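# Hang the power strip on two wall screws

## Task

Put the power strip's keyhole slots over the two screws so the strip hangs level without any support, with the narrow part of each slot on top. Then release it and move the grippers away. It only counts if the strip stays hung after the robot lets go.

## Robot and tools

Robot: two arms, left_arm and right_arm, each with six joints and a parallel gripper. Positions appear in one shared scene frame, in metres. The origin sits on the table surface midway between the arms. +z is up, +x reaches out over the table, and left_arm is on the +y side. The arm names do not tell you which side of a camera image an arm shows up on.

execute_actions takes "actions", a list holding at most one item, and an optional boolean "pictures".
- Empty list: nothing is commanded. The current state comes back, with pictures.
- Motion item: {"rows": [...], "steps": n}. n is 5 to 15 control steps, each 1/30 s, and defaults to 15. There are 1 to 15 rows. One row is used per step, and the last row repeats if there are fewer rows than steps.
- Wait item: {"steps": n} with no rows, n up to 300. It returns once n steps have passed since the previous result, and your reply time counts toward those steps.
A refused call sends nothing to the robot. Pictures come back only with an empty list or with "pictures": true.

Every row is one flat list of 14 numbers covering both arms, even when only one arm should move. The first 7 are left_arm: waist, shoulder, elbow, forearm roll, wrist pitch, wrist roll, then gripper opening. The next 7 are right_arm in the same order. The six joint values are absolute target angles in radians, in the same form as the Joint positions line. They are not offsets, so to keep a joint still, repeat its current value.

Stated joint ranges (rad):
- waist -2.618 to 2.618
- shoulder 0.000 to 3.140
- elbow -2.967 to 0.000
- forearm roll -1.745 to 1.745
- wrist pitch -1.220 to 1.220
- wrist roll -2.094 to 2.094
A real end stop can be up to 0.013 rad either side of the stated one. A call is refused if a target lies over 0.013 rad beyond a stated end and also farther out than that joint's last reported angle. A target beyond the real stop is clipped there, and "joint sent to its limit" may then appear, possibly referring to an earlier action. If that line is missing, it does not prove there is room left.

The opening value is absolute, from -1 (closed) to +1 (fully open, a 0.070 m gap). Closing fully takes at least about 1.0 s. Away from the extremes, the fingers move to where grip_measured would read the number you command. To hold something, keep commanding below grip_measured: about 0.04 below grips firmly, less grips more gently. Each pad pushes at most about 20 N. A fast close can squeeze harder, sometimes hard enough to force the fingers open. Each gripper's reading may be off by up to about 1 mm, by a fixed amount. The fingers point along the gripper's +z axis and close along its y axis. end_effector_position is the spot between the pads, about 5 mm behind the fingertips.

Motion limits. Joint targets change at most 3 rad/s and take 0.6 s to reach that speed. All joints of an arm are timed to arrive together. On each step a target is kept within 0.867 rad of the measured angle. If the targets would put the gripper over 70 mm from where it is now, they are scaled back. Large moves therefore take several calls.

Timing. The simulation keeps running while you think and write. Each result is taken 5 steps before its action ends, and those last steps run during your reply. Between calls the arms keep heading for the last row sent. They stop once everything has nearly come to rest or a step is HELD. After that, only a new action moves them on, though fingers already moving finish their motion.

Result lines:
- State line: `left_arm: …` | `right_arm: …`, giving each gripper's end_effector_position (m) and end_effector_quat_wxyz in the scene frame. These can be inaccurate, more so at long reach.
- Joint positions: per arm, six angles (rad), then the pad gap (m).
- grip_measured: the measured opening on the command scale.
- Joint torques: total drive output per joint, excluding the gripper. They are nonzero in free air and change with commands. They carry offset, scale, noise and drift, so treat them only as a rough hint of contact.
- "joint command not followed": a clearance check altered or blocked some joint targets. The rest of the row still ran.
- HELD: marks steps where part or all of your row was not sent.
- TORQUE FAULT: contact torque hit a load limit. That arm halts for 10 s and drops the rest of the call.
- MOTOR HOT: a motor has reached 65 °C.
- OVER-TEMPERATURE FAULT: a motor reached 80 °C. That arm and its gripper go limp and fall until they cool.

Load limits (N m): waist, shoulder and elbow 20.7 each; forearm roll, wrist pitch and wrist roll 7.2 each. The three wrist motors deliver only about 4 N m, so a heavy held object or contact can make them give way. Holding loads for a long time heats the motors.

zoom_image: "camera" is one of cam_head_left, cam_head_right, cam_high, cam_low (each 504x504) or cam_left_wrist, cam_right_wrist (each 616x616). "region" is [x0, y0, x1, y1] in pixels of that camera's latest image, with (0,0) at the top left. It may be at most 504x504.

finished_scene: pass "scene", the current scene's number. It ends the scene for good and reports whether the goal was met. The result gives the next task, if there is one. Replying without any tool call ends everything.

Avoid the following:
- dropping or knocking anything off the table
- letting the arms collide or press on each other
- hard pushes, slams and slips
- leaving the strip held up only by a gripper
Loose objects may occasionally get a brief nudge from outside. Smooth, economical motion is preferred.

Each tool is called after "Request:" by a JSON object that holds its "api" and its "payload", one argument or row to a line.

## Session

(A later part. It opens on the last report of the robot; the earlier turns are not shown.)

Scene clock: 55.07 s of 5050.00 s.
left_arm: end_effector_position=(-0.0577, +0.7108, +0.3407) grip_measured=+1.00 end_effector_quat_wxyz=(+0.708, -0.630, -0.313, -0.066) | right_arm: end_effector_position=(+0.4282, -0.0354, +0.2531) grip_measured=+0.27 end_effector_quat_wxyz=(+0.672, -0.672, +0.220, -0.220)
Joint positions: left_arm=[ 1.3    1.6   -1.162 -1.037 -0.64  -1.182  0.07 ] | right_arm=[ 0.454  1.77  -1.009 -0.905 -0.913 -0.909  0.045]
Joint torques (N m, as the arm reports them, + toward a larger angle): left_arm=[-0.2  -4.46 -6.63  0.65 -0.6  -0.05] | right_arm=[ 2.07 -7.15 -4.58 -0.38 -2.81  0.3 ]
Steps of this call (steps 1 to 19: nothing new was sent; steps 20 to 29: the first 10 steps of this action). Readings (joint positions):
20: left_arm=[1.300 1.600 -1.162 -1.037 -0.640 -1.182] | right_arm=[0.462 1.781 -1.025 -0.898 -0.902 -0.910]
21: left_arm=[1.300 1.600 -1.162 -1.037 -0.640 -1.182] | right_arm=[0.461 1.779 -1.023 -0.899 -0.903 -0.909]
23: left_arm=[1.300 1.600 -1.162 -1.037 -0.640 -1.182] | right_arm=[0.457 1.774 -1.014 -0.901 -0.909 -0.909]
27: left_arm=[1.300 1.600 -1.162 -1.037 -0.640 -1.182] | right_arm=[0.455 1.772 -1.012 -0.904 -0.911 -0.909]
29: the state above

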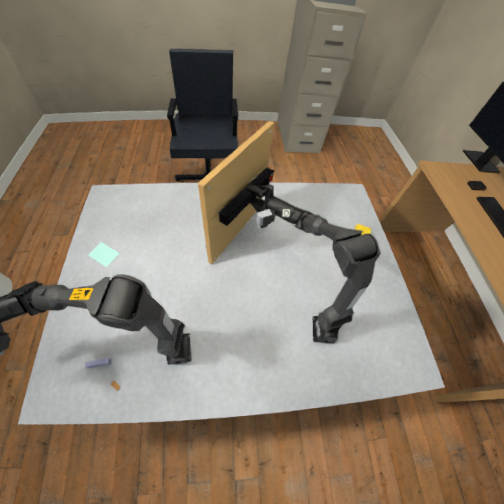

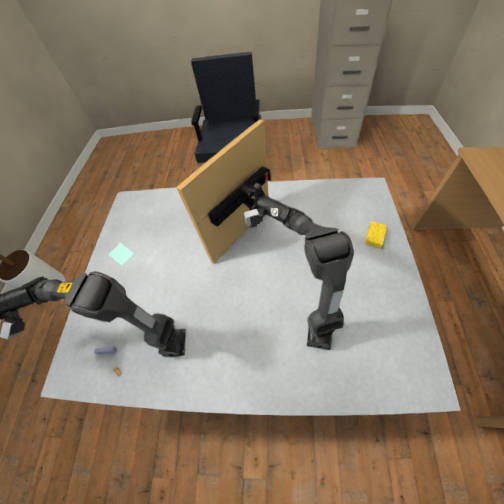

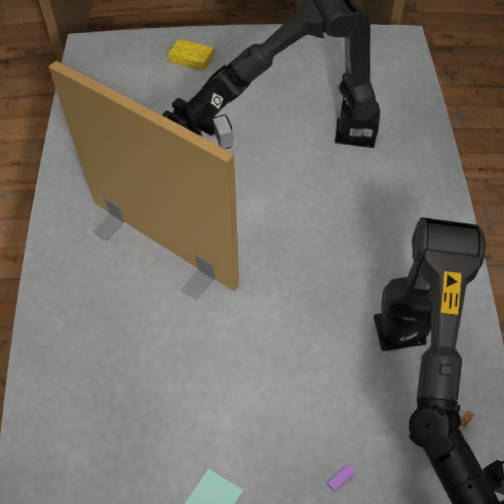

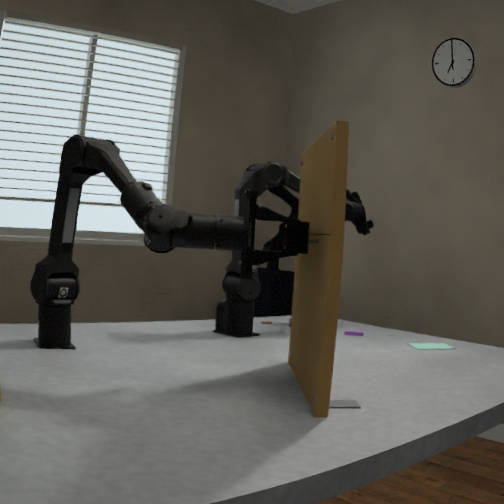

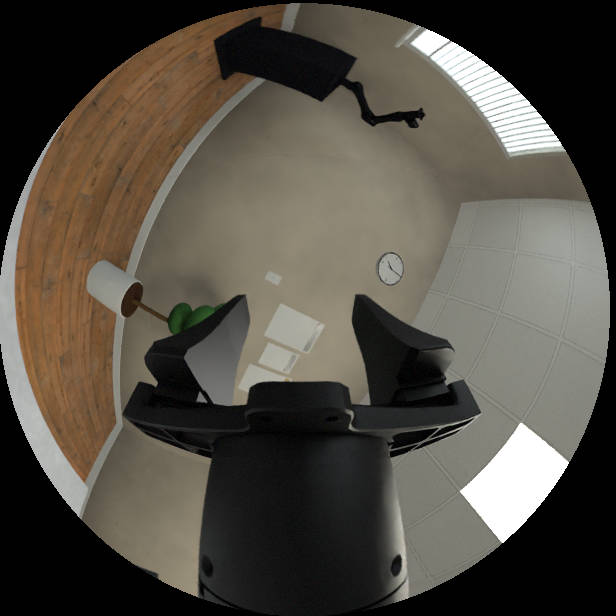

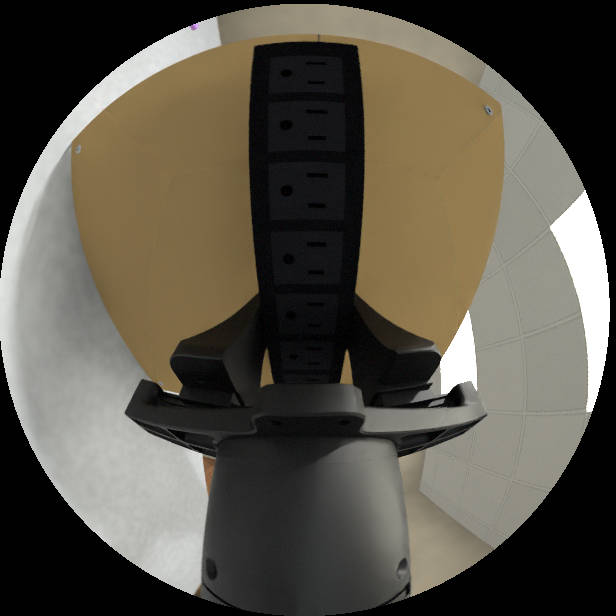

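Request:
{"api": "execute_actions", "payload": {
  "actions": []
}}

Request:
{"api": "zoom_image", "payload": {
  "camera": "cam_head_left",
  "region": [200, 150, 290, 240]
}}

Request:
{"api": "zoom_image", "payload": {
  "camera": "cam_low",
  "region": [250, 190, 350, 290]
}}

Scene clock: 56.37 s of 5050.00 s.
left_arm: end_effector_position=(-0.0577, +0.7108, +0.3407) grip_measured=+1.00 end_effector_quat_wxyz=(+0.708, -0.630, -0.313, -0.066) | right_arm: end_effector_position=(+0.4265, -0.0360, +0.2537) grip_measured=+0.27 end_effector_quat_wxyz=(+0.673, -0.672, +0.218, -0.220)
Joint positions: left_arm=[ 1.3    1.6   -1.162 -1.037 -0.64  -1.182  0.07 ] | right_arm=[ 0.451  1.765 -1.004 -0.91  -0.917 -0.908  0.045]
Joint torques (N m, as the arm reports them, + toward a larger angle): left_arm=[-0.27 -4.5  -6.58  0.64 -0.6  -0.04] | right_arm=[-0.83 -5.61 -4.75  1.71 -0.92  0.11]
Kept back: nothing.
Steps of this call (steps 1 to 5: the last 5 steps of your previous action; steps 6 to 15: the robot went on to your last target; steps 16 to 39: nothing new was sent). Readings (joint positions):
1: left_arm=[1.300 1.600 -1.162 -1.037 -0.640 -1.182] | right_arm=[0.453 1.769 -1.008 -0.906 -0.913 -0.909]
2: left_arm=[1.300 1.600 -1.162 -1.037 -0.640 -1.182] | right_arm=[0.453 1.768 -1.008 -0.906 -0.914 -0.909]
4: left_arm=[1.300 1.600 -1.162 -1.037 -0.640 -1.182] | right_arm=[0.452 1.767 -1.007 -0.907 -0.914 -0.909]
8: left_arm=[1.300 1.600 -1.162 -1.037 -0.640 -1.182] | right_arm=[0.451 1.767 -1.005 -0.907 -0.915 -0.909]
39: the state above
All arms were judged still, so your last target was given up. Only a new action makes them travel on or press farther. Fingers that are still opening or closing keep moving.

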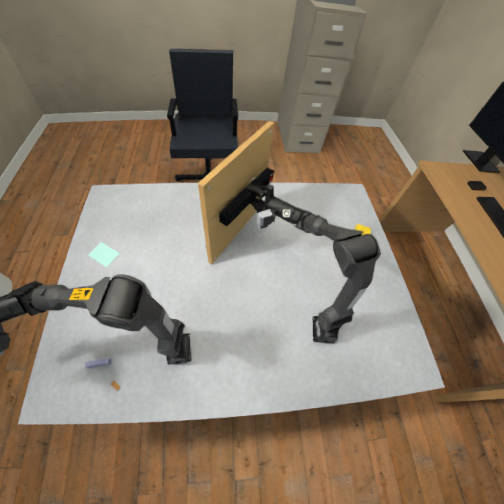

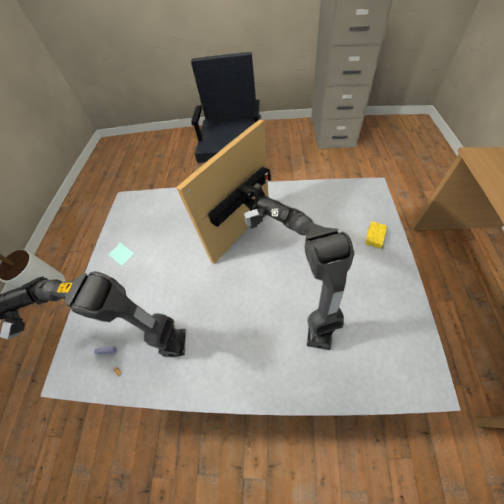

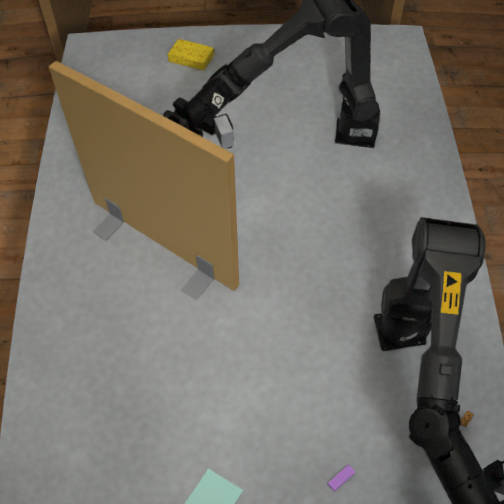

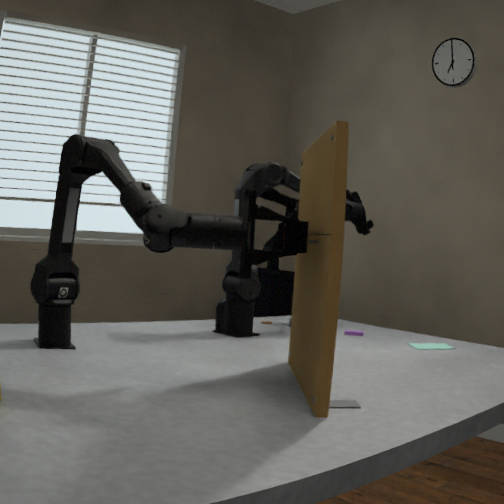

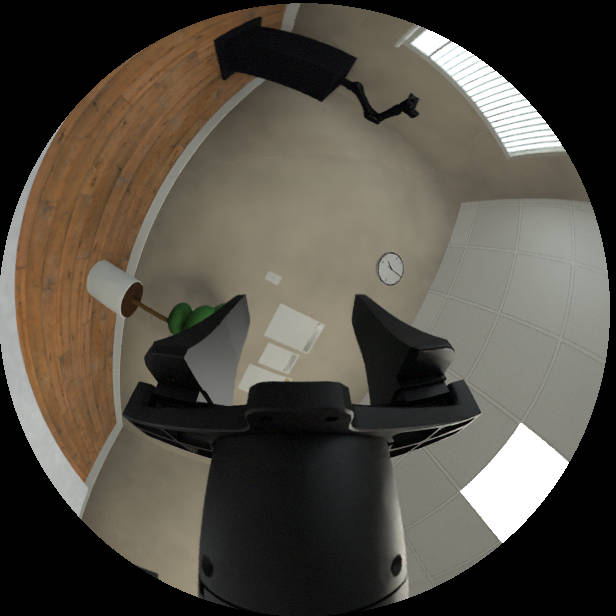

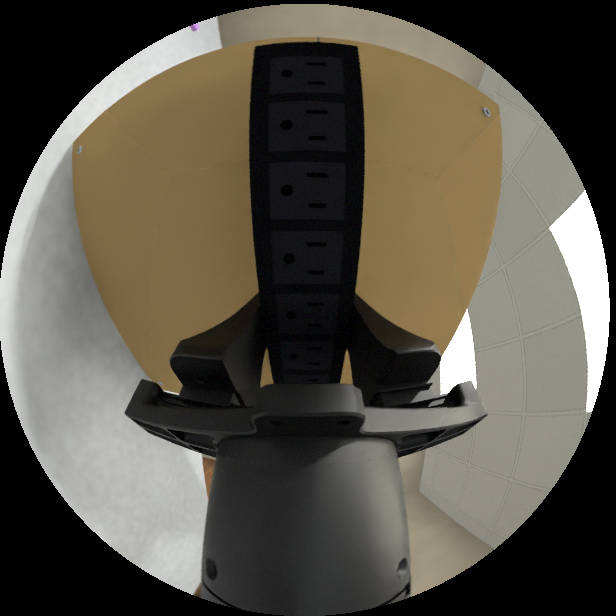

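Region (200, 150, 290, 240) of cam_head_left's 504x504 image, scaled by 5.600, with more detail than that image has.

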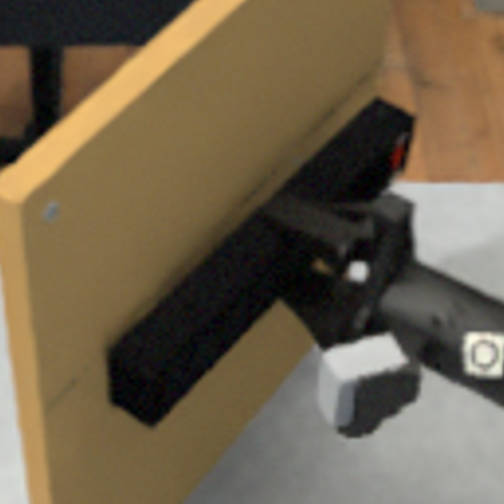

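Region (250, 190, 350, 290) of cam_low's 504x504 image, scaled by 5.040, with more detail than that image has.

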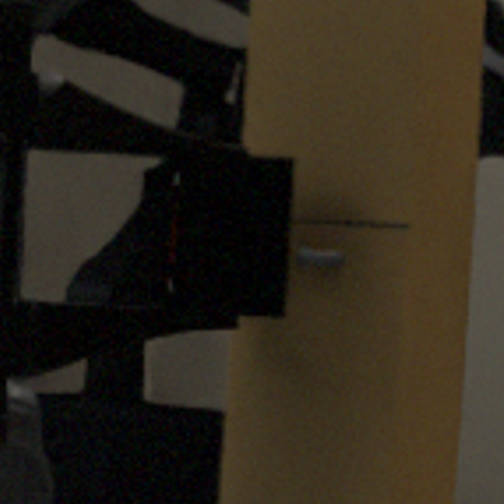

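Request:
{"api": "execute_actions", "payload": {
  "actions": [
    {"rows":[[1.3,1.6,-1.162,-1.037,-0.64,-1.182,1,0.4594,1.7768,-1.0199,-0.9006,-0.9054,-0.9095,0.22]],"steps":15}
  ]
}}

Request:
{"api": "execute_actions", "payload": {
  "actions": [
    {"steps":8}
  ],
  "pictures": true
}}

Request:
{"api": "zoom_image", "payload": {
  "camera": "cam_low",
  "region": [250, 190, 350, 290]
}}

Scene clock: 57.80 s of 5050.00 s.
left_arm: end_effector_position=(-0.0577, +0.7108, +0.3407) grip_measured=+1.00 end_effector_quat_wxyz=(+0.708, -0.630, -0.313, -0.066) | right_arm: end_effector_position=(+0.4308, -0.0339, +0.2524) grip_measured=+0.27 end_effector_quat_wxyz=(+0.671, -0.672, +0.222, -0.221)
Joint positions: left_arm=[ 1.3    1.6   -1.162 -1.037 -0.64  -1.182  0.07 ] | right_arm=[ 0.458  1.778 -1.019 -0.9   -0.905 -0.91   0.045]
Joint torques (N m, as the arm reports them, + toward a larger angle): left_arm=[-0.26 -4.58 -6.54  0.66 -0.6  -0.05] | right_arm=[ 0.37 -5.46 -6.29  1.47 -1.2  -0.02]
Steps of this call (steps 1 to 33: nothing new was sent; steps 34 to 43: the first 10 steps of this action). Readings (joint positions):
34: left_arm=[1.300 1.600 -1.162 -1.037 -0.640 -1.182] | right_arm=[0.450 1.767 -1.005 -0.907 -0.914 -0.909]
35: left_arm=[1.300 1.600 -1.162 -1.037 -0.640 -1.182] | right_arm=[0.453 1.771 -1.010 -0.904 -0.910 -0.909]
37: left_arm=[1.300 1.600 -1.162 -1.037 -0.640 -1.182] | right_arm=[0.458 1.778 -1.019 -0.900 -0.905 -0.910]
41: left_arm=[1.300 1.600 -1.162 -1.037 -0.640 -1.182] | right_arm=[0.458 1.778 -1.019 -0.900 -0.905 -0.910]
43: the state above

Scene clock: 58.07 s of 5050.00 s.
left_arm: end_effector_position=(-0.0577, +0.7108, +0.3407) grip_measured=+1.00 end_effector_quat_wxyz=(+0.708, -0.630, -0.313, -0.066) | right_arm: end_effector_position=(+0.4306, -0.0336, +0.2524) grip_measured=+0.27 end_effector_quat_wxyz=(+0.671, -0.672, +0.222, -0.221)
Joint positions: left_arm=[ 1.3    1.6   -1.162 -1.037 -0.64  -1.182  0.07 ] | right_arm=[ 0.459  1.778 -1.019 -0.9   -0.905 -0.91   0.045]
Joint torques (N m, as the arm reports them, + toward a larger angle): left_arm=[-0.2  -4.51 -6.55  0.65 -0.6  -0.05] | right_arm=[ 0.66 -5.9  -6.58  1.31 -1.36  0.  ]
Kept back: nothing.
Steps of this call (steps 1 to 5: the last 5 steps of your previous action; steps 6 to 8: the robot went on to your last target). Readings (joint positions):
1: left_arm=[1.300 1.600 -1.162 -1.037 -0.640 -1.182] | right_arm=[0.458 1.778 -1.019 -0.900 -0.905 -0.910]
2: left_arm=[1.300 1.600 -1.162 -1.037 -0.640 -1.182] | right_arm=[0.458 1.778 -1.019 -0.900 -0.905 -0.910]
4: left_arm=[1.300 1.600 -1.162 -1.037 -0.640 -1.182] | right_arm=[0.458 1.778 -1.019 -0.900 -0.905 -0.910]
8: the state above

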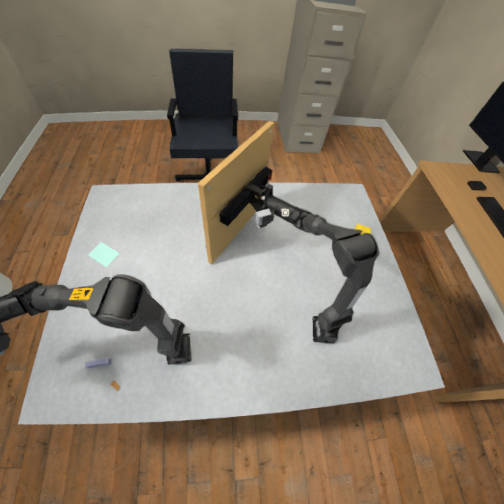

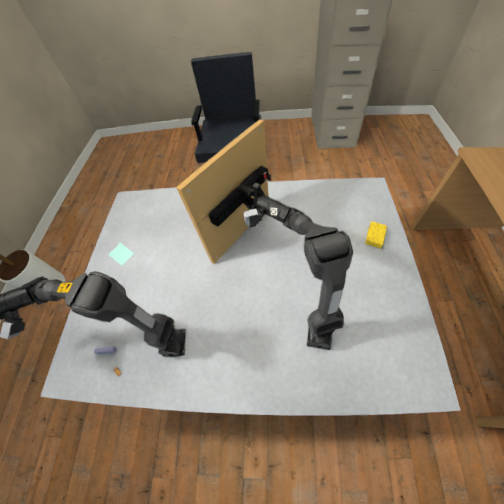

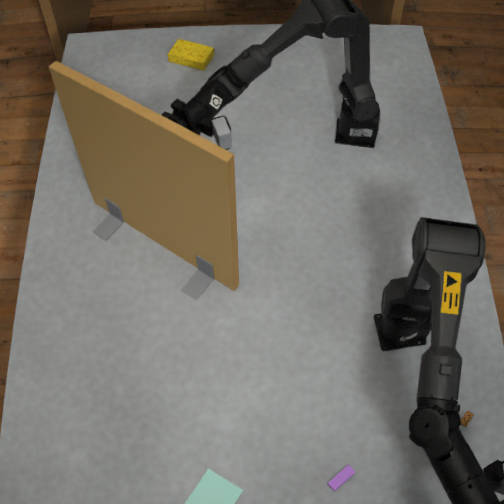

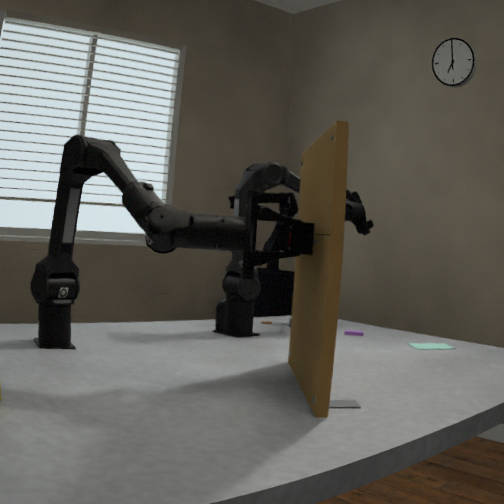

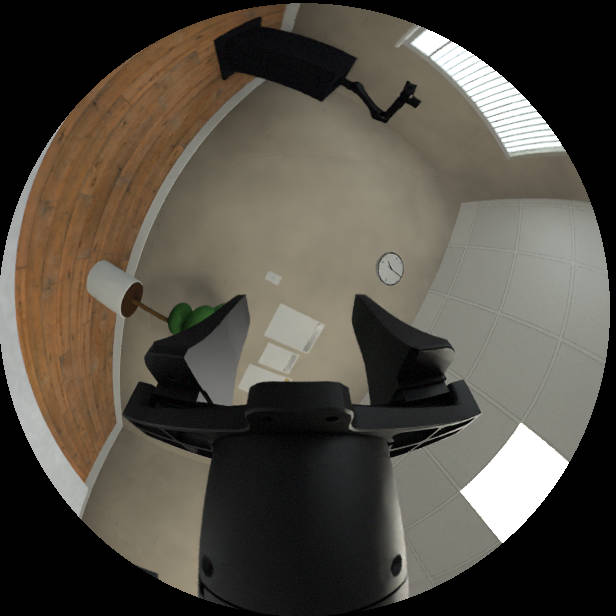

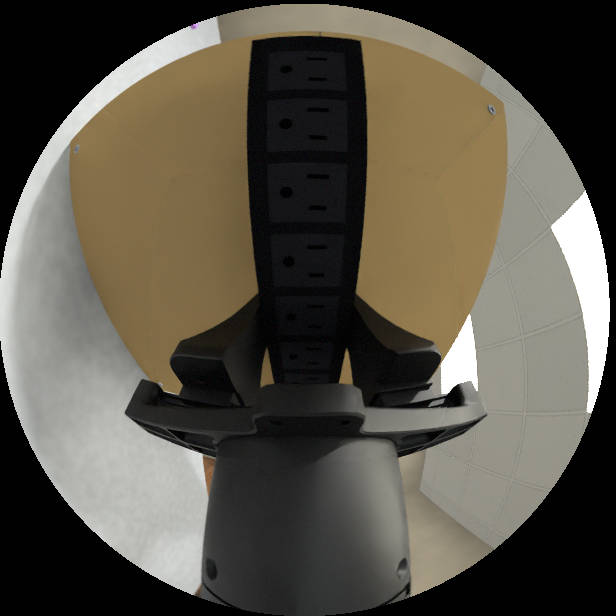

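Region (250, 190, 350, 290) of cam_low's 504x504 image, scaled by 5.040, with more detail than that image has.

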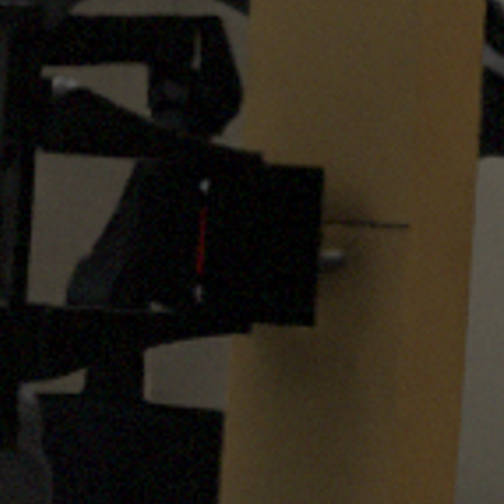

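Request:
{"api": "execute_actions", "payload": {
  "actions": [
    {"rows":[[1.3,1.6,-1.162,-1.037,-0.64,-1.182,1,0.4594,1.7732,-1.0242,-0.9059,-0.9010,-0.9011,0.22]],"steps":12}
  ]
}}

Request:
{"api": "execute_actions", "payload": {
  "actions": [
    {"rows":[[1.3,1.6,-1.162,-1.037,-0.64,-1.182,1,0.4636,1.7779,-1.0310,-0.9031,-0.8972,-0.9015,0.22]],"steps":15}
  ],
  "pictures": true
}}

Request:
{"api": "zoom_image", "payload": {
  "camera": "cam_low",
  "region": [250, 190, 350, 290]
}}

Scene clock: 58.87 s of 5050.00 s.
left_arm: end_effector_position=(-0.0577, +0.7108, +0.3407) grip_measured=+1.00 end_effector_quat_wxyz=(+0.708, -0.630, -0.313, -0.066) | right_arm: end_effector_position=(+0.4306, -0.0334, +0.2538) grip_measured=+0.27 end_effector_quat_wxyz=(+0.670, -0.673, +0.221, -0.221)
Joint positions: left_arm=[ 1.3    1.6   -1.162 -1.037 -0.64  -1.182  0.07 ] | right_arm=[ 0.459  1.774 -1.024 -0.907 -0.898 -0.902  0.045]
Joint torques (N m, as the arm reports them, + toward a larger angle): left_arm=[-0.22 -4.55 -6.61  0.65 -0.59 -0.04] | right_arm=[ 1.63 -7.08 -7.15  1.65 -2.35  0.43]
Steps of this call (steps 1 to 15: the robot went on to your last target; steps 16 to 17: nothing new was sent; steps 18 to 24: the first 7 steps of this action). Readings (joint positions):
18: left_arm=[1.300 1.600 -1.162 -1.037 -0.640 -1.182] | right_arm=[0.459 1.777 -1.020 -0.901 -0.905 -0.909]
19: left_arm=[1.300 1.600 -1.162 -1.037 -0.640 -1.182] | right_arm=[0.459 1.775 -1.022 -0.905 -0.901 -0.905]
21: left_arm=[1.300 1.600 -1.162 -1.037 -0.640 -1.182] | right_arm=[0.459 1.774 -1.024 -0.907 -0.898 -0.902]
24: the state above

Scene clock: 59.37 s of 5050.00 s.
left_arm: end_effector_position=(-0.0577, +0.7108, +0.3407) grip_measured=+1.00 end_effector_quat_wxyz=(+0.708, -0.630, -0.313, -0.066) | right_arm: end_effector_position=(+0.4314, -0.0324, +0.2544) grip_measured=+0.27 end_effector_quat_wxyz=(+0.671, -0.673, +0.221, -0.221)
Joint positions: left_arm=[ 1.3    1.6   -1.162 -1.037 -0.64  -1.182  0.07 ] | right_arm=[ 0.461  1.777 -1.029 -0.905 -0.897 -0.902  0.045]
Joint torques (N m, as the arm reports them, + toward a larger angle): left_arm=[-0.26 -4.52 -6.57  0.65 -0.6  -0.04] | right_arm=[ 4.17 -5.98 -9.33  2.8  -2.61  0.51]
Steps of this call (steps 1 to 5: the last 5 steps of your previous action; steps 6 to 15: the first 10 steps of this action). Readings (joint positions):
6: left_arm=[1.300 1.600 -1.162 -1.037 -0.640 -1.182] | right_arm=[0.459 1.774 -1.024 -0.907 -0.899 -0.902]
7: left_arm=[1.300 1.600 -1.162 -1.037 -0.640 -1.182] | right_arm=[0.461 1.777 -1.029 -0.905 -0.897 -0.902]
9: left_arm=[1.300 1.600 -1.162 -1.037 -0.640 -1.182] | right_arm=[0.461 1.777 -1.029 -0.905 -0.897 -0.902]
13: left_arm=[1.300 1.600 -1.162 -1.037 -0.640 -1.182] | right_arm=[0.461 1.777 -1.029 -0.905 -0.897 -0.902]
15: the state above

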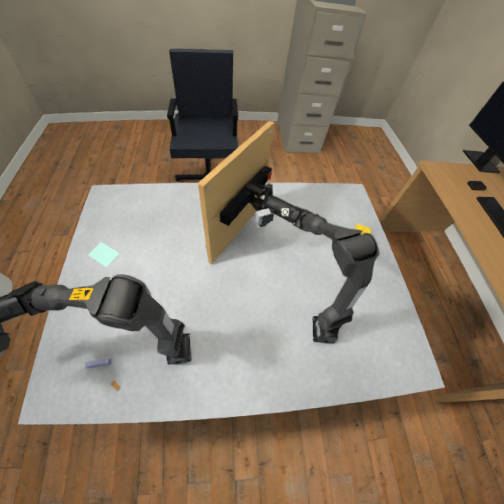

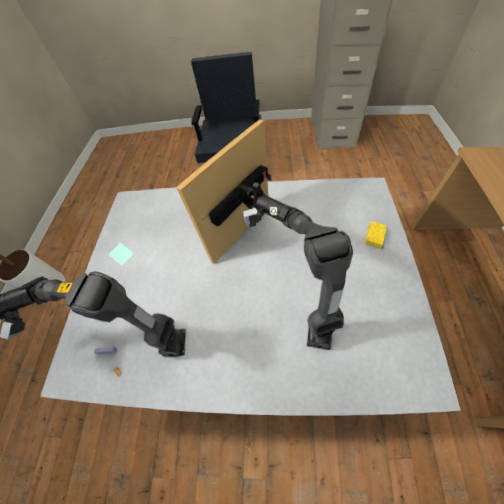

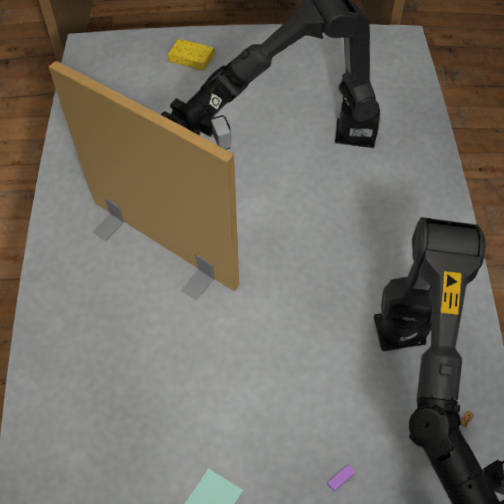

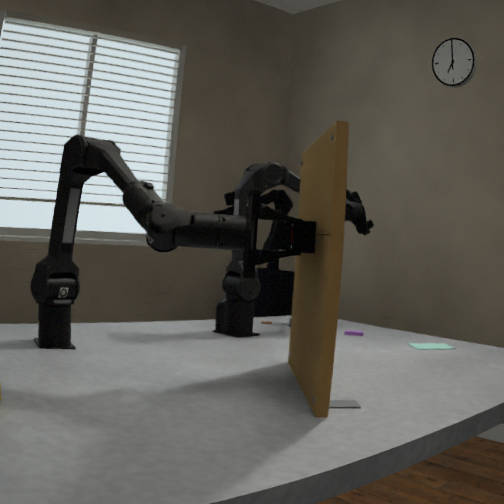

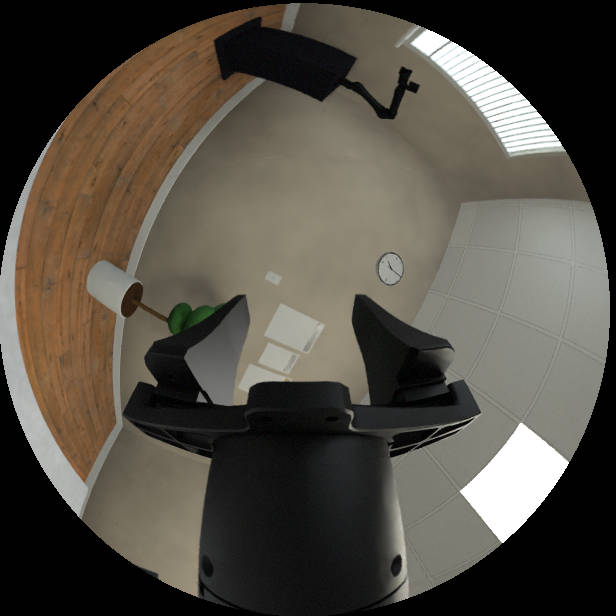

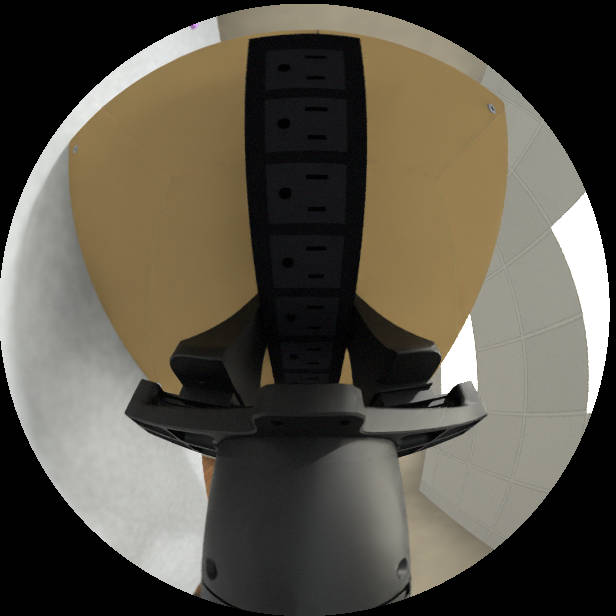

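Region (250, 190, 350, 290) of cam_low's 504x504 image, scaled by 5.040, with more detail than that image has.

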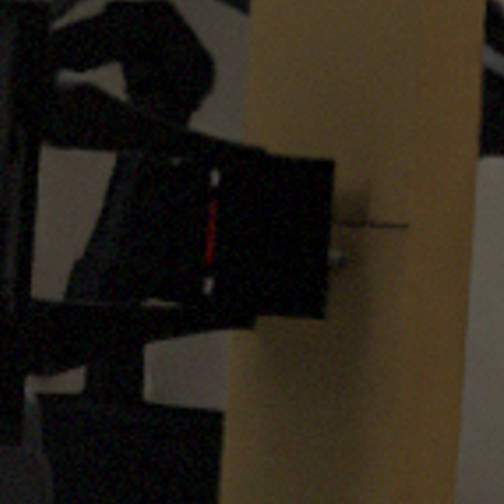

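Request:
{"api": "execute_actions", "payload": {
  "actions": [
    {"rows":[[1.3,1.6,-1.162,-1.037,-0.64,-1.182,1,0.4583,1.7748,-1.0193,-0.9027,-0.9052,-0.9073,0.22],[1.3,1.6,-1.162,-1.037,-0.64,-1.182,1,0.4583,1.7748,-1.0193,-0.9027,-0.9052,-0.9073,0.22],[1.3,1.6,-1.162,-1.037,-0.64,-1.182,1,0.4583,1.7748,-1.0193,-0.9027,-0.9052,-0.9073,0.22],[1.3,1.6,-1.162,-1.037,-0.64,-1.182,1,0.4583,1.7748,-1.0193,-0.9027,-0.9052,-0.9073,0.22],[1.3,1.6,-1.162,-1.037,-0.64,-1.182,1,0.4583,1.7748,-1.0193,-0.9027,-0.9052,-0.9073,0.22],[1.3,1.6,-1.162,-1.037,-0.64,-1.182,1,0.4583,1.7748,-1.0193,-0.9027,-0.9052,-0.9073,0.22],[1.3,1.6,-1.162,-1.037,-0.64,-1.182,1,0.4583,1.7793,-1.0139,-0.8961,-0.9107,-0.910,0.22]],"steps":15}
  ]
}}

Request:
{"api": "execute_actions", "payload": {
  "actions": [
    {"steps":12}
  ]
}}

Request:
{"api": "execute_actions", "payload": {
  "actions": [
    {"rows":[[1.3,1.6,-1.162,-1.037,-0.64,-1.182,1,0.4635,1.7852,-1.0224,-0.8926,-0.9059,-0.9105,0.22]],"steps":15}
  ],
  "pictures": true
}}

Request:
{"api": "zoom_image", "payload": {
  "camera": "cam_low",
  "region": [250, 190, 350, 290]
}}

Scene clock: 60.43 s of 5050.00 s.
left_arm: end_effector_position=(-0.0577, +0.7108, +0.3407) grip_measured=+1.00 end_effector_quat_wxyz=(+0.708, -0.630, -0.313, -0.066) | right_arm: end_effector_position=(+0.4309, -0.0327, +0.2535) grip_measured=+0.27 end_effector_quat_wxyz=(+0.675, -0.668, +0.223, -0.219)
Joint positions: left_arm=[ 1.3    1.6   -1.162 -1.037 -0.64  -1.182  0.07 ] | right_arm=[ 0.461  1.781 -1.02  -0.89  -0.912 -0.91   0.045]
Joint torques (N m, as the arm reports them, + toward a larger angle): left_arm=[-0.25 -4.53 -6.61  0.66 -0.6  -0.03] | right_arm=[ 3.08 -7.08 -5.44  0.45 -3.23  0.35]
Steps of this call (steps 1 to 5: the last 5 steps of your previous action; steps 6 to 15: the robot went on to your last target; steps 16 to 22: nothing new was sent; steps 23 to 32: the first 10 steps of this action). Readings (joint positions):
23: left_arm=[1.300 1.600 -1.162 -1.037 -0.640 -1.182] | right_arm=[0.462 1.777 -1.029 -0.903 -0.897 -0.902]
24: left_arm=[1.300 1.600 -1.162 -1.037 -0.640 -1.182] | right_arm=[0.461 1.777 -1.027 -0.902 -0.900 -0.904]
26: left_arm=[1.300 1.600 -1.162 -1.037 -0.640 -1.182] | right_arm=[0.462 1.778 -1.026 -0.899 -0.903 -0.907]
30: left_arm=[1.300 1.600 -1.162 -1.037 -0.640 -1.182] | right_arm=[0.462 1.780 -1.023 -0.893 -0.907 -0.909]
32: the state above

Scene clock: 60.83 s of 5050.00 s.
left_arm: end_effector_position=(-0.0577, +0.7108, +0.3407) grip_measured=+1.00 end_effector_quat_wxyz=(+0.708, -0.630, -0.313, -0.066) | right_arm: end_effector_position=(+0.4301, -0.0335, +0.2529) grip_measured=+0.27 end_effector_quat_wxyz=(+0.674, -0.669, +0.223, -0.219)
Joint positions: left_arm=[ 1.3    1.6   -1.162 -1.037 -0.64  -1.182  0.07 ] | right_arm=[ 0.459  1.779 -1.016 -0.893 -0.913 -0.91   0.045]
Joint torques (N m, as the arm reports them, + toward a larger angle): left_arm=[-0.24 -4.55 -6.61  0.65 -0.6  -0.04] | right_arm=[ 2.28 -6.79 -3.65 -0.78 -2.21  0.22]
Kept back: nothing.
Steps of this call (steps 1 to 5: the last 5 steps of your previous action; steps 6 to 12: the robot went on to your last target). Readings (joint positions):
1: left_arm=[1.300 1.600 -1.162 -1.037 -0.640 -1.182] | right_arm=[0.461 1.781 -1.020 -0.890 -0.912 -0.910]
2: left_arm=[1.300 1.600 -1.162 -1.037 -0.640 -1.182] | right_arm=[0.461 1.781 -1.020 -0.890 -0.913 -0.910]
4: left_arm=[1.300 1.600 -1.162 -1.037 -0.640 -1.182] | right_arm=[0.460 1.781 -1.019 -0.890 -0.913 -0.910]
8: left_arm=[1.300 1.600 -1.162 -1.037 -0.640 -1.182] | right_arm=[0.459 1.779 -1.017 -0.892 -0.913 -0.910]
12: the state above

Scene clock: 61.17 s of 5050.00 s.
left_arm: end_effector_position=(-0.0577, +0.7108, +0.3407) grip_measured=+1.00 end_effector_quat_wxyz=(+0.708, -0.630, -0.313, -0.066) | right_arm: end_effector_position=(+0.4312, -0.0322, +0.2520) grip_measured=+0.27 end_effector_quat_wxyz=(+0.673, -0.670, +0.223, -0.219)
Joint positions: left_arm=[ 1.3    1.6   -1.162 -1.037 -0.64  -1.182  0.07 ] | right_arm=[ 0.462  1.783 -1.022 -0.892 -0.908 -0.91   0.045]
Joint torques (N m, as the arm reports them, + toward a larger angle): left_arm=[-0.26 -4.48 -6.63  0.66 -0.58 -0.04] | right_arm=[ 4.22 -4.3  -5.47 -0.53 -1.66 -0.1 ]
Steps of this call (steps 1 to 10: the first 10 steps of this action). Readings (joint positions):
1: left_arm=[1.300 1.600 -1.162 -1.037 -0.640 -1.182] | right_arm=[0.459 1.779 -1.016 -0.893 -0.913 -0.910]
2: left_arm=[1.300 1.600 -1.162 -1.037 -0.640 -1.182] | right_arm=[0.461 1.781 -1.019 -0.893 -0.910 -0.910]
4: left_arm=[1.300 1.600 -1.162 -1.037 -0.640 -1.182] | right_arm=[0.462 1.783 -1.021 -0.892 -0.908 -0.910]
8: left_arm=[1.300 1.600 -1.162 -1.037 -0.640 -1.182] | right_arm=[0.462 1.783 -1.021 -0.892 -0.908 -0.910]
10: the state above

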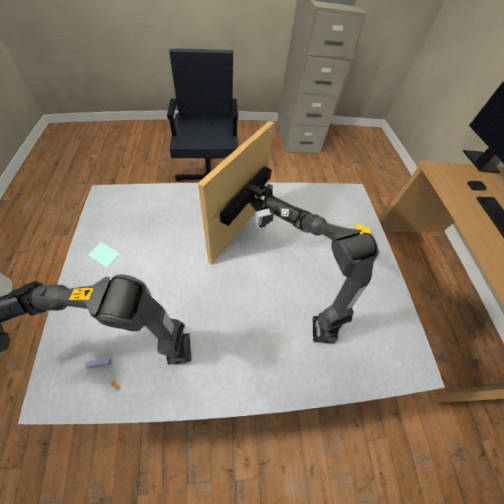

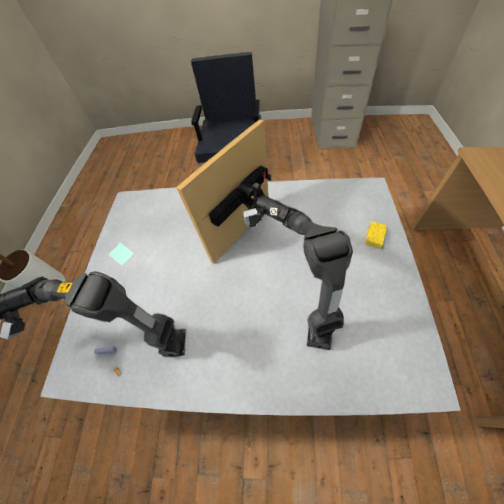

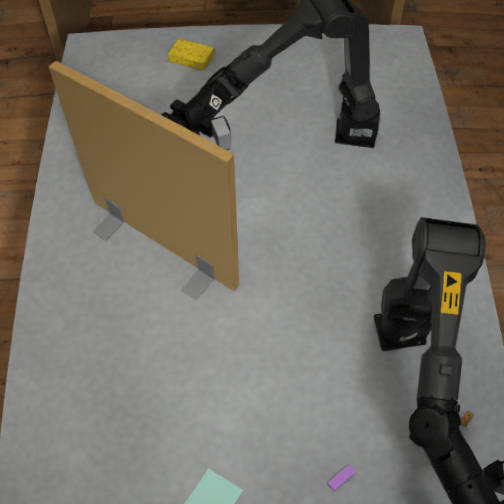

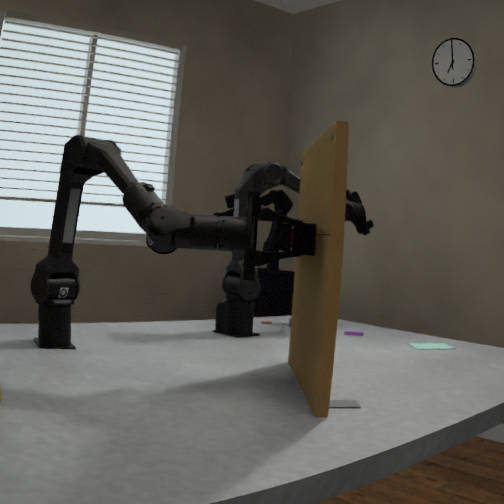

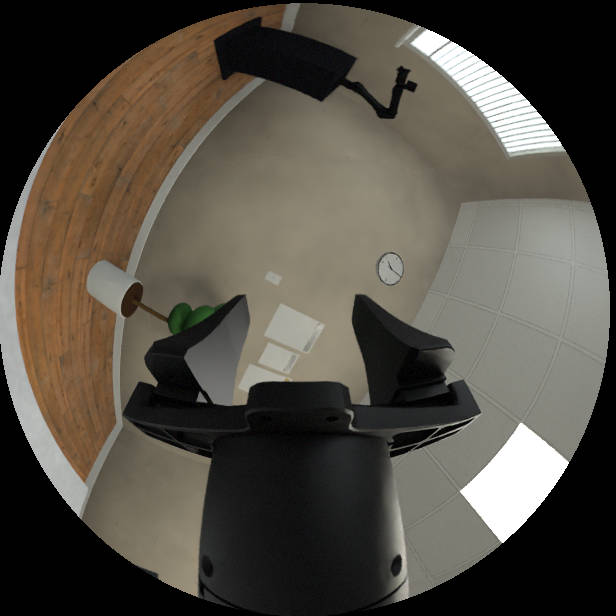

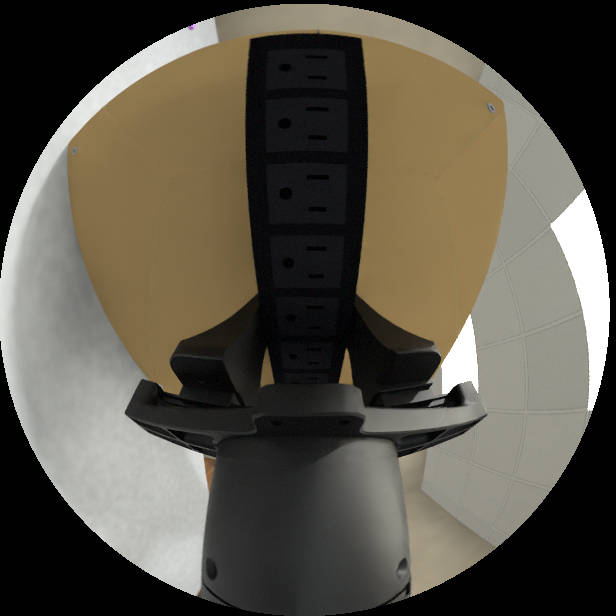

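Region (250, 190, 350, 290) of cam_low's 504x504 image, scaled by 5.040, with more detail than that image has.

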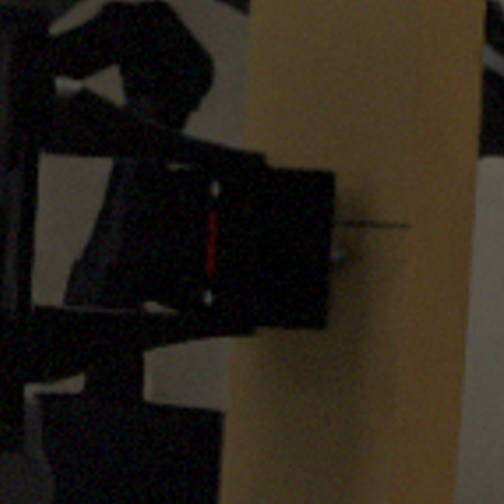

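Request:
{"api": "execute_actions", "payload": {
  "actions": [
    {"rows":[[1.3,1.6,-1.162,-1.037,-0.64,-1.182,1,0.4469,1.7732,-1.0124,-0.9104,-0.9153,-0.9020,0.22]],"steps":15}
  ]
}}

Request:
{"api": "execute_actions", "payload": {
  "actions": [
    {"steps":15}
  ]
}}

Request:
{"api": "execute_actions", "payload": {
  "actions": [
    {"rows":[[1.3,1.6,-1.162,-1.037,-0.64,-1.182,1,0.4583,1.7862,-1.0311,-0.9026,-0.9047,-0.9032,0.22]],"steps":15}
  ],
  "pictures": true
}}

Request:
{"api": "zoom_image", "payload": {
  "camera": "cam_low",
  "region": [250, 190, 350, 290]
}}

Scene clock: 62.00 s of 5050.00 s.
left_arm: end_effector_position=(-0.0577, +0.7108, +0.3407) grip_measured=+1.00 end_effector_quat_wxyz=(+0.708, -0.630, -0.313, -0.066) | right_arm: end_effector_position=(+0.4283, -0.0346, +0.2508) grip_measured=+0.27 end_effector_quat_wxyz=(+0.671, -0.674, +0.219, -0.217)
Joint positions: left_arm=[ 1.3    1.6   -1.162 -1.037 -0.64  -1.182  0.07 ] | right_arm=[ 0.452  1.776 -1.012 -0.915 -0.916 -0.902  0.045]
Joint torques (N m, as the arm reports them, + toward a larger angle): left_arm=[-0.24 -4.51 -6.61  0.67 -0.61 -0.04] | right_arm=[-1.05 -6.05 -4.55  1.55 -1.32  0.11]
Steps of this call (steps 1 to 5: the last 5 steps of your previous action; steps 6 to 15: the robot went on to your last target; steps 16 to 25: the first 10 steps of this action). Readings (joint positions):
16: left_arm=[1.300 1.600 -1.162 -1.037 -0.640 -1.182] | right_arm=[0.463 1.784 -1.023 -0.893 -0.907 -0.910]
17: left_arm=[1.300 1.600 -1.162 -1.037 -0.640 -1.182] | right_arm=[0.460 1.782 -1.021 -0.898 -0.908 -0.908]
19: left_arm=[1.300 1.600 -1.162 -1.037 -0.640 -1.182] | right_arm=[0.453 1.776 -1.014 -0.916 -0.915 -0.902]
23: left_arm=[1.300 1.600 -1.162 -1.037 -0.640 -1.182] | right_arm=[0.453 1.776 -1.012 -0.917 -0.916 -0.902]
25: the state above

Scene clock: 62.50 s of 5050.00 s.
left_arm: end_effector_position=(-0.0577, +0.7108, +0.3407) grip_measured=+1.00 end_effector_quat_wxyz=(+0.708, -0.630, -0.313, -0.066) | right_arm: end_effector_position=(+0.4298, -0.0372, +0.2525) grip_measured=+0.27 end_effector_quat_wxyz=(+0.672, -0.671, +0.222, -0.219)
Joint positions: left_arm=[ 1.3    1.6   -1.162 -1.037 -0.64  -1.182  0.07 ] | right_arm=[ 0.447  1.773 -1.012 -0.91  -0.916 -0.902  0.045]
Joint torques (N m, as the arm reports them, + toward a larger angle): left_arm=[-0.22 -4.56 -6.63  0.66 -0.6  -0.04] | right_arm=[-1.43 -6.07 -4.81  1.64 -1.24  0.2 ]
Kept back: nothing.
Steps of this call (steps 1 to 5: the last 5 steps of your previous action; steps 6 to 15: the robot went on to your last target). Readings (joint positions):
1: left_arm=[1.300 1.600 -1.162 -1.037 -0.640 -1.182] | right_arm=[0.451 1.775 -1.012 -0.914 -0.916 -0.902]
2: left_arm=[1.300 1.600 -1.162 -1.037 -0.640 -1.182] | right_arm=[0.450 1.775 -1.012 -0.913 -0.916 -0.902]
4: left_arm=[1.300 1.600 -1.162 -1.037 -0.640 -1.182] | right_arm=[0.449 1.774 -1.012 -0.912 -0.916 -0.902]
8: left_arm=[1.300 1.600 -1.162 -1.037 -0.640 -1.182] | right_arm=[0.448 1.774 -1.012 -0.911 -0.916 -0.902]
15: the state above
All arms were judged still, so your last target was given up. Only a new action makes them travel on or press farther. Fingers that are still opening or closing keep moving.

Scene clock: 62.83 s of 5050.00 s.
left_arm: end_effector_position=(-0.0577, +0.7108, +0.3407) grip_measured=+1.00 end_effector_quat_wxyz=(+0.708, -0.630, -0.313, -0.066) | right_arm: end_effector_position=(+0.4331, -0.0332, +0.2525) grip_measured=+0.27 end_effector_quat_wxyz=(+0.672, -0.671, +0.223, -0.220)
Joint positions: left_arm=[ 1.3    1.6   -1.162 -1.037 -0.64  -1.182  0.07 ] | right_arm=[ 0.458  1.785 -1.03  -0.902 -0.904 -0.903  0.045]
Joint torques (N m, as the arm reports them, + toward a larger angle): left_arm=[-0.17 -4.52 -6.62  0.66 -0.6  -0.05] | right_arm=[-0.38 -4.96 -6.23  1.37 -1.22 -0.08]
Steps of this call (steps 1 to 10: the first 10 steps of this action). Readings (joint positions):
1: left_arm=[1.300 1.600 -1.162 -1.037 -0.640 -1.182] | right_arm=[0.447 1.773 -1.012 -0.910 -0.915 -0.902]
2: left_arm=[1.300 1.600 -1.162 -1.037 -0.640 -1.182] | right_arm=[0.450 1.776 -1.017 -0.908 -0.913 -0.902]
4: left_arm=[1.300 1.600 -1.162 -1.037 -0.640 -1.182] | right_arm=[0.458 1.785 -1.030 -0.902 -0.905 -0.902]
8: left_arm=[1.300 1.600 -1.162 -1.037 -0.640 -1.182] | right_arm=[0.458 1.785 -1.030 -0.902 -0.904 -0.903]
10: the state above

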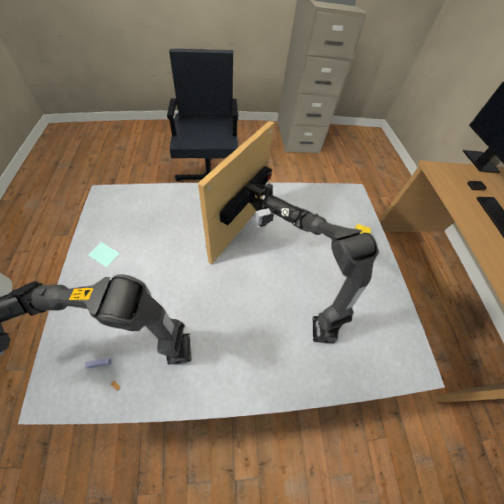

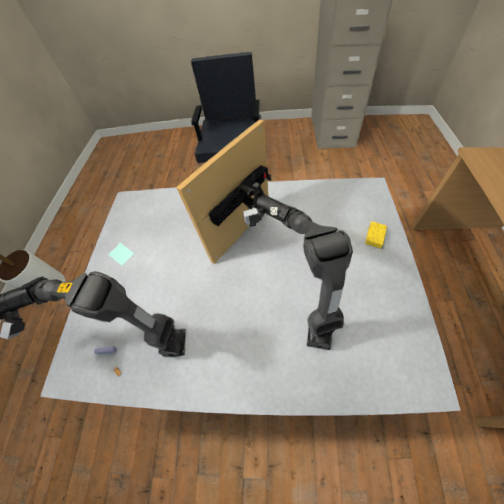

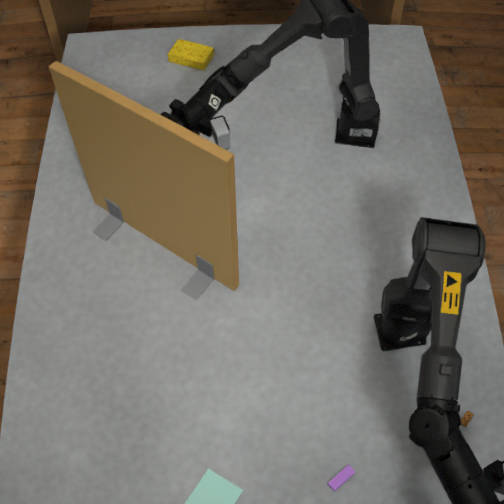

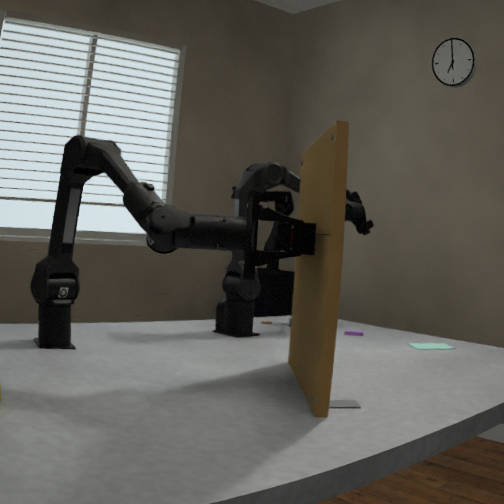

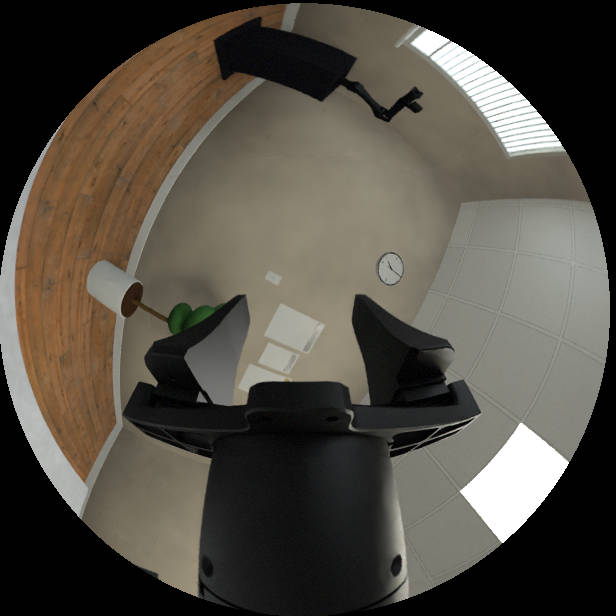

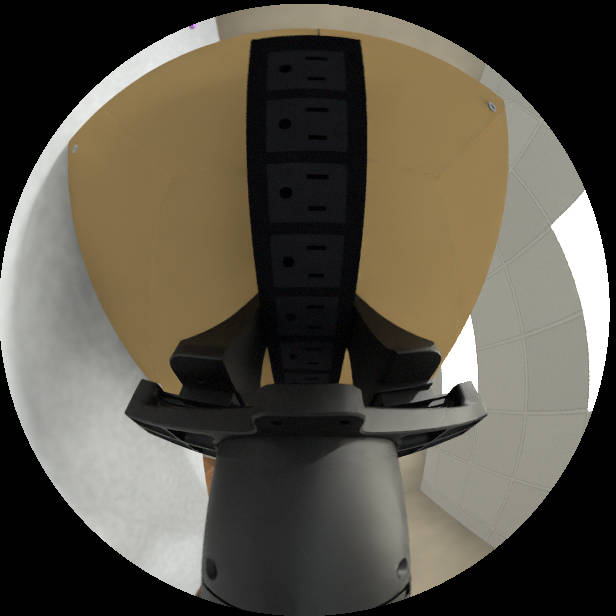

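Region (250, 190, 350, 290) of cam_low's 504x504 image, scaled by 5.040, with more detail than that image has.

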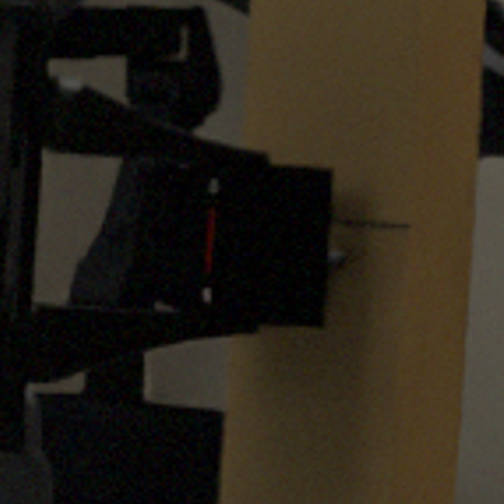

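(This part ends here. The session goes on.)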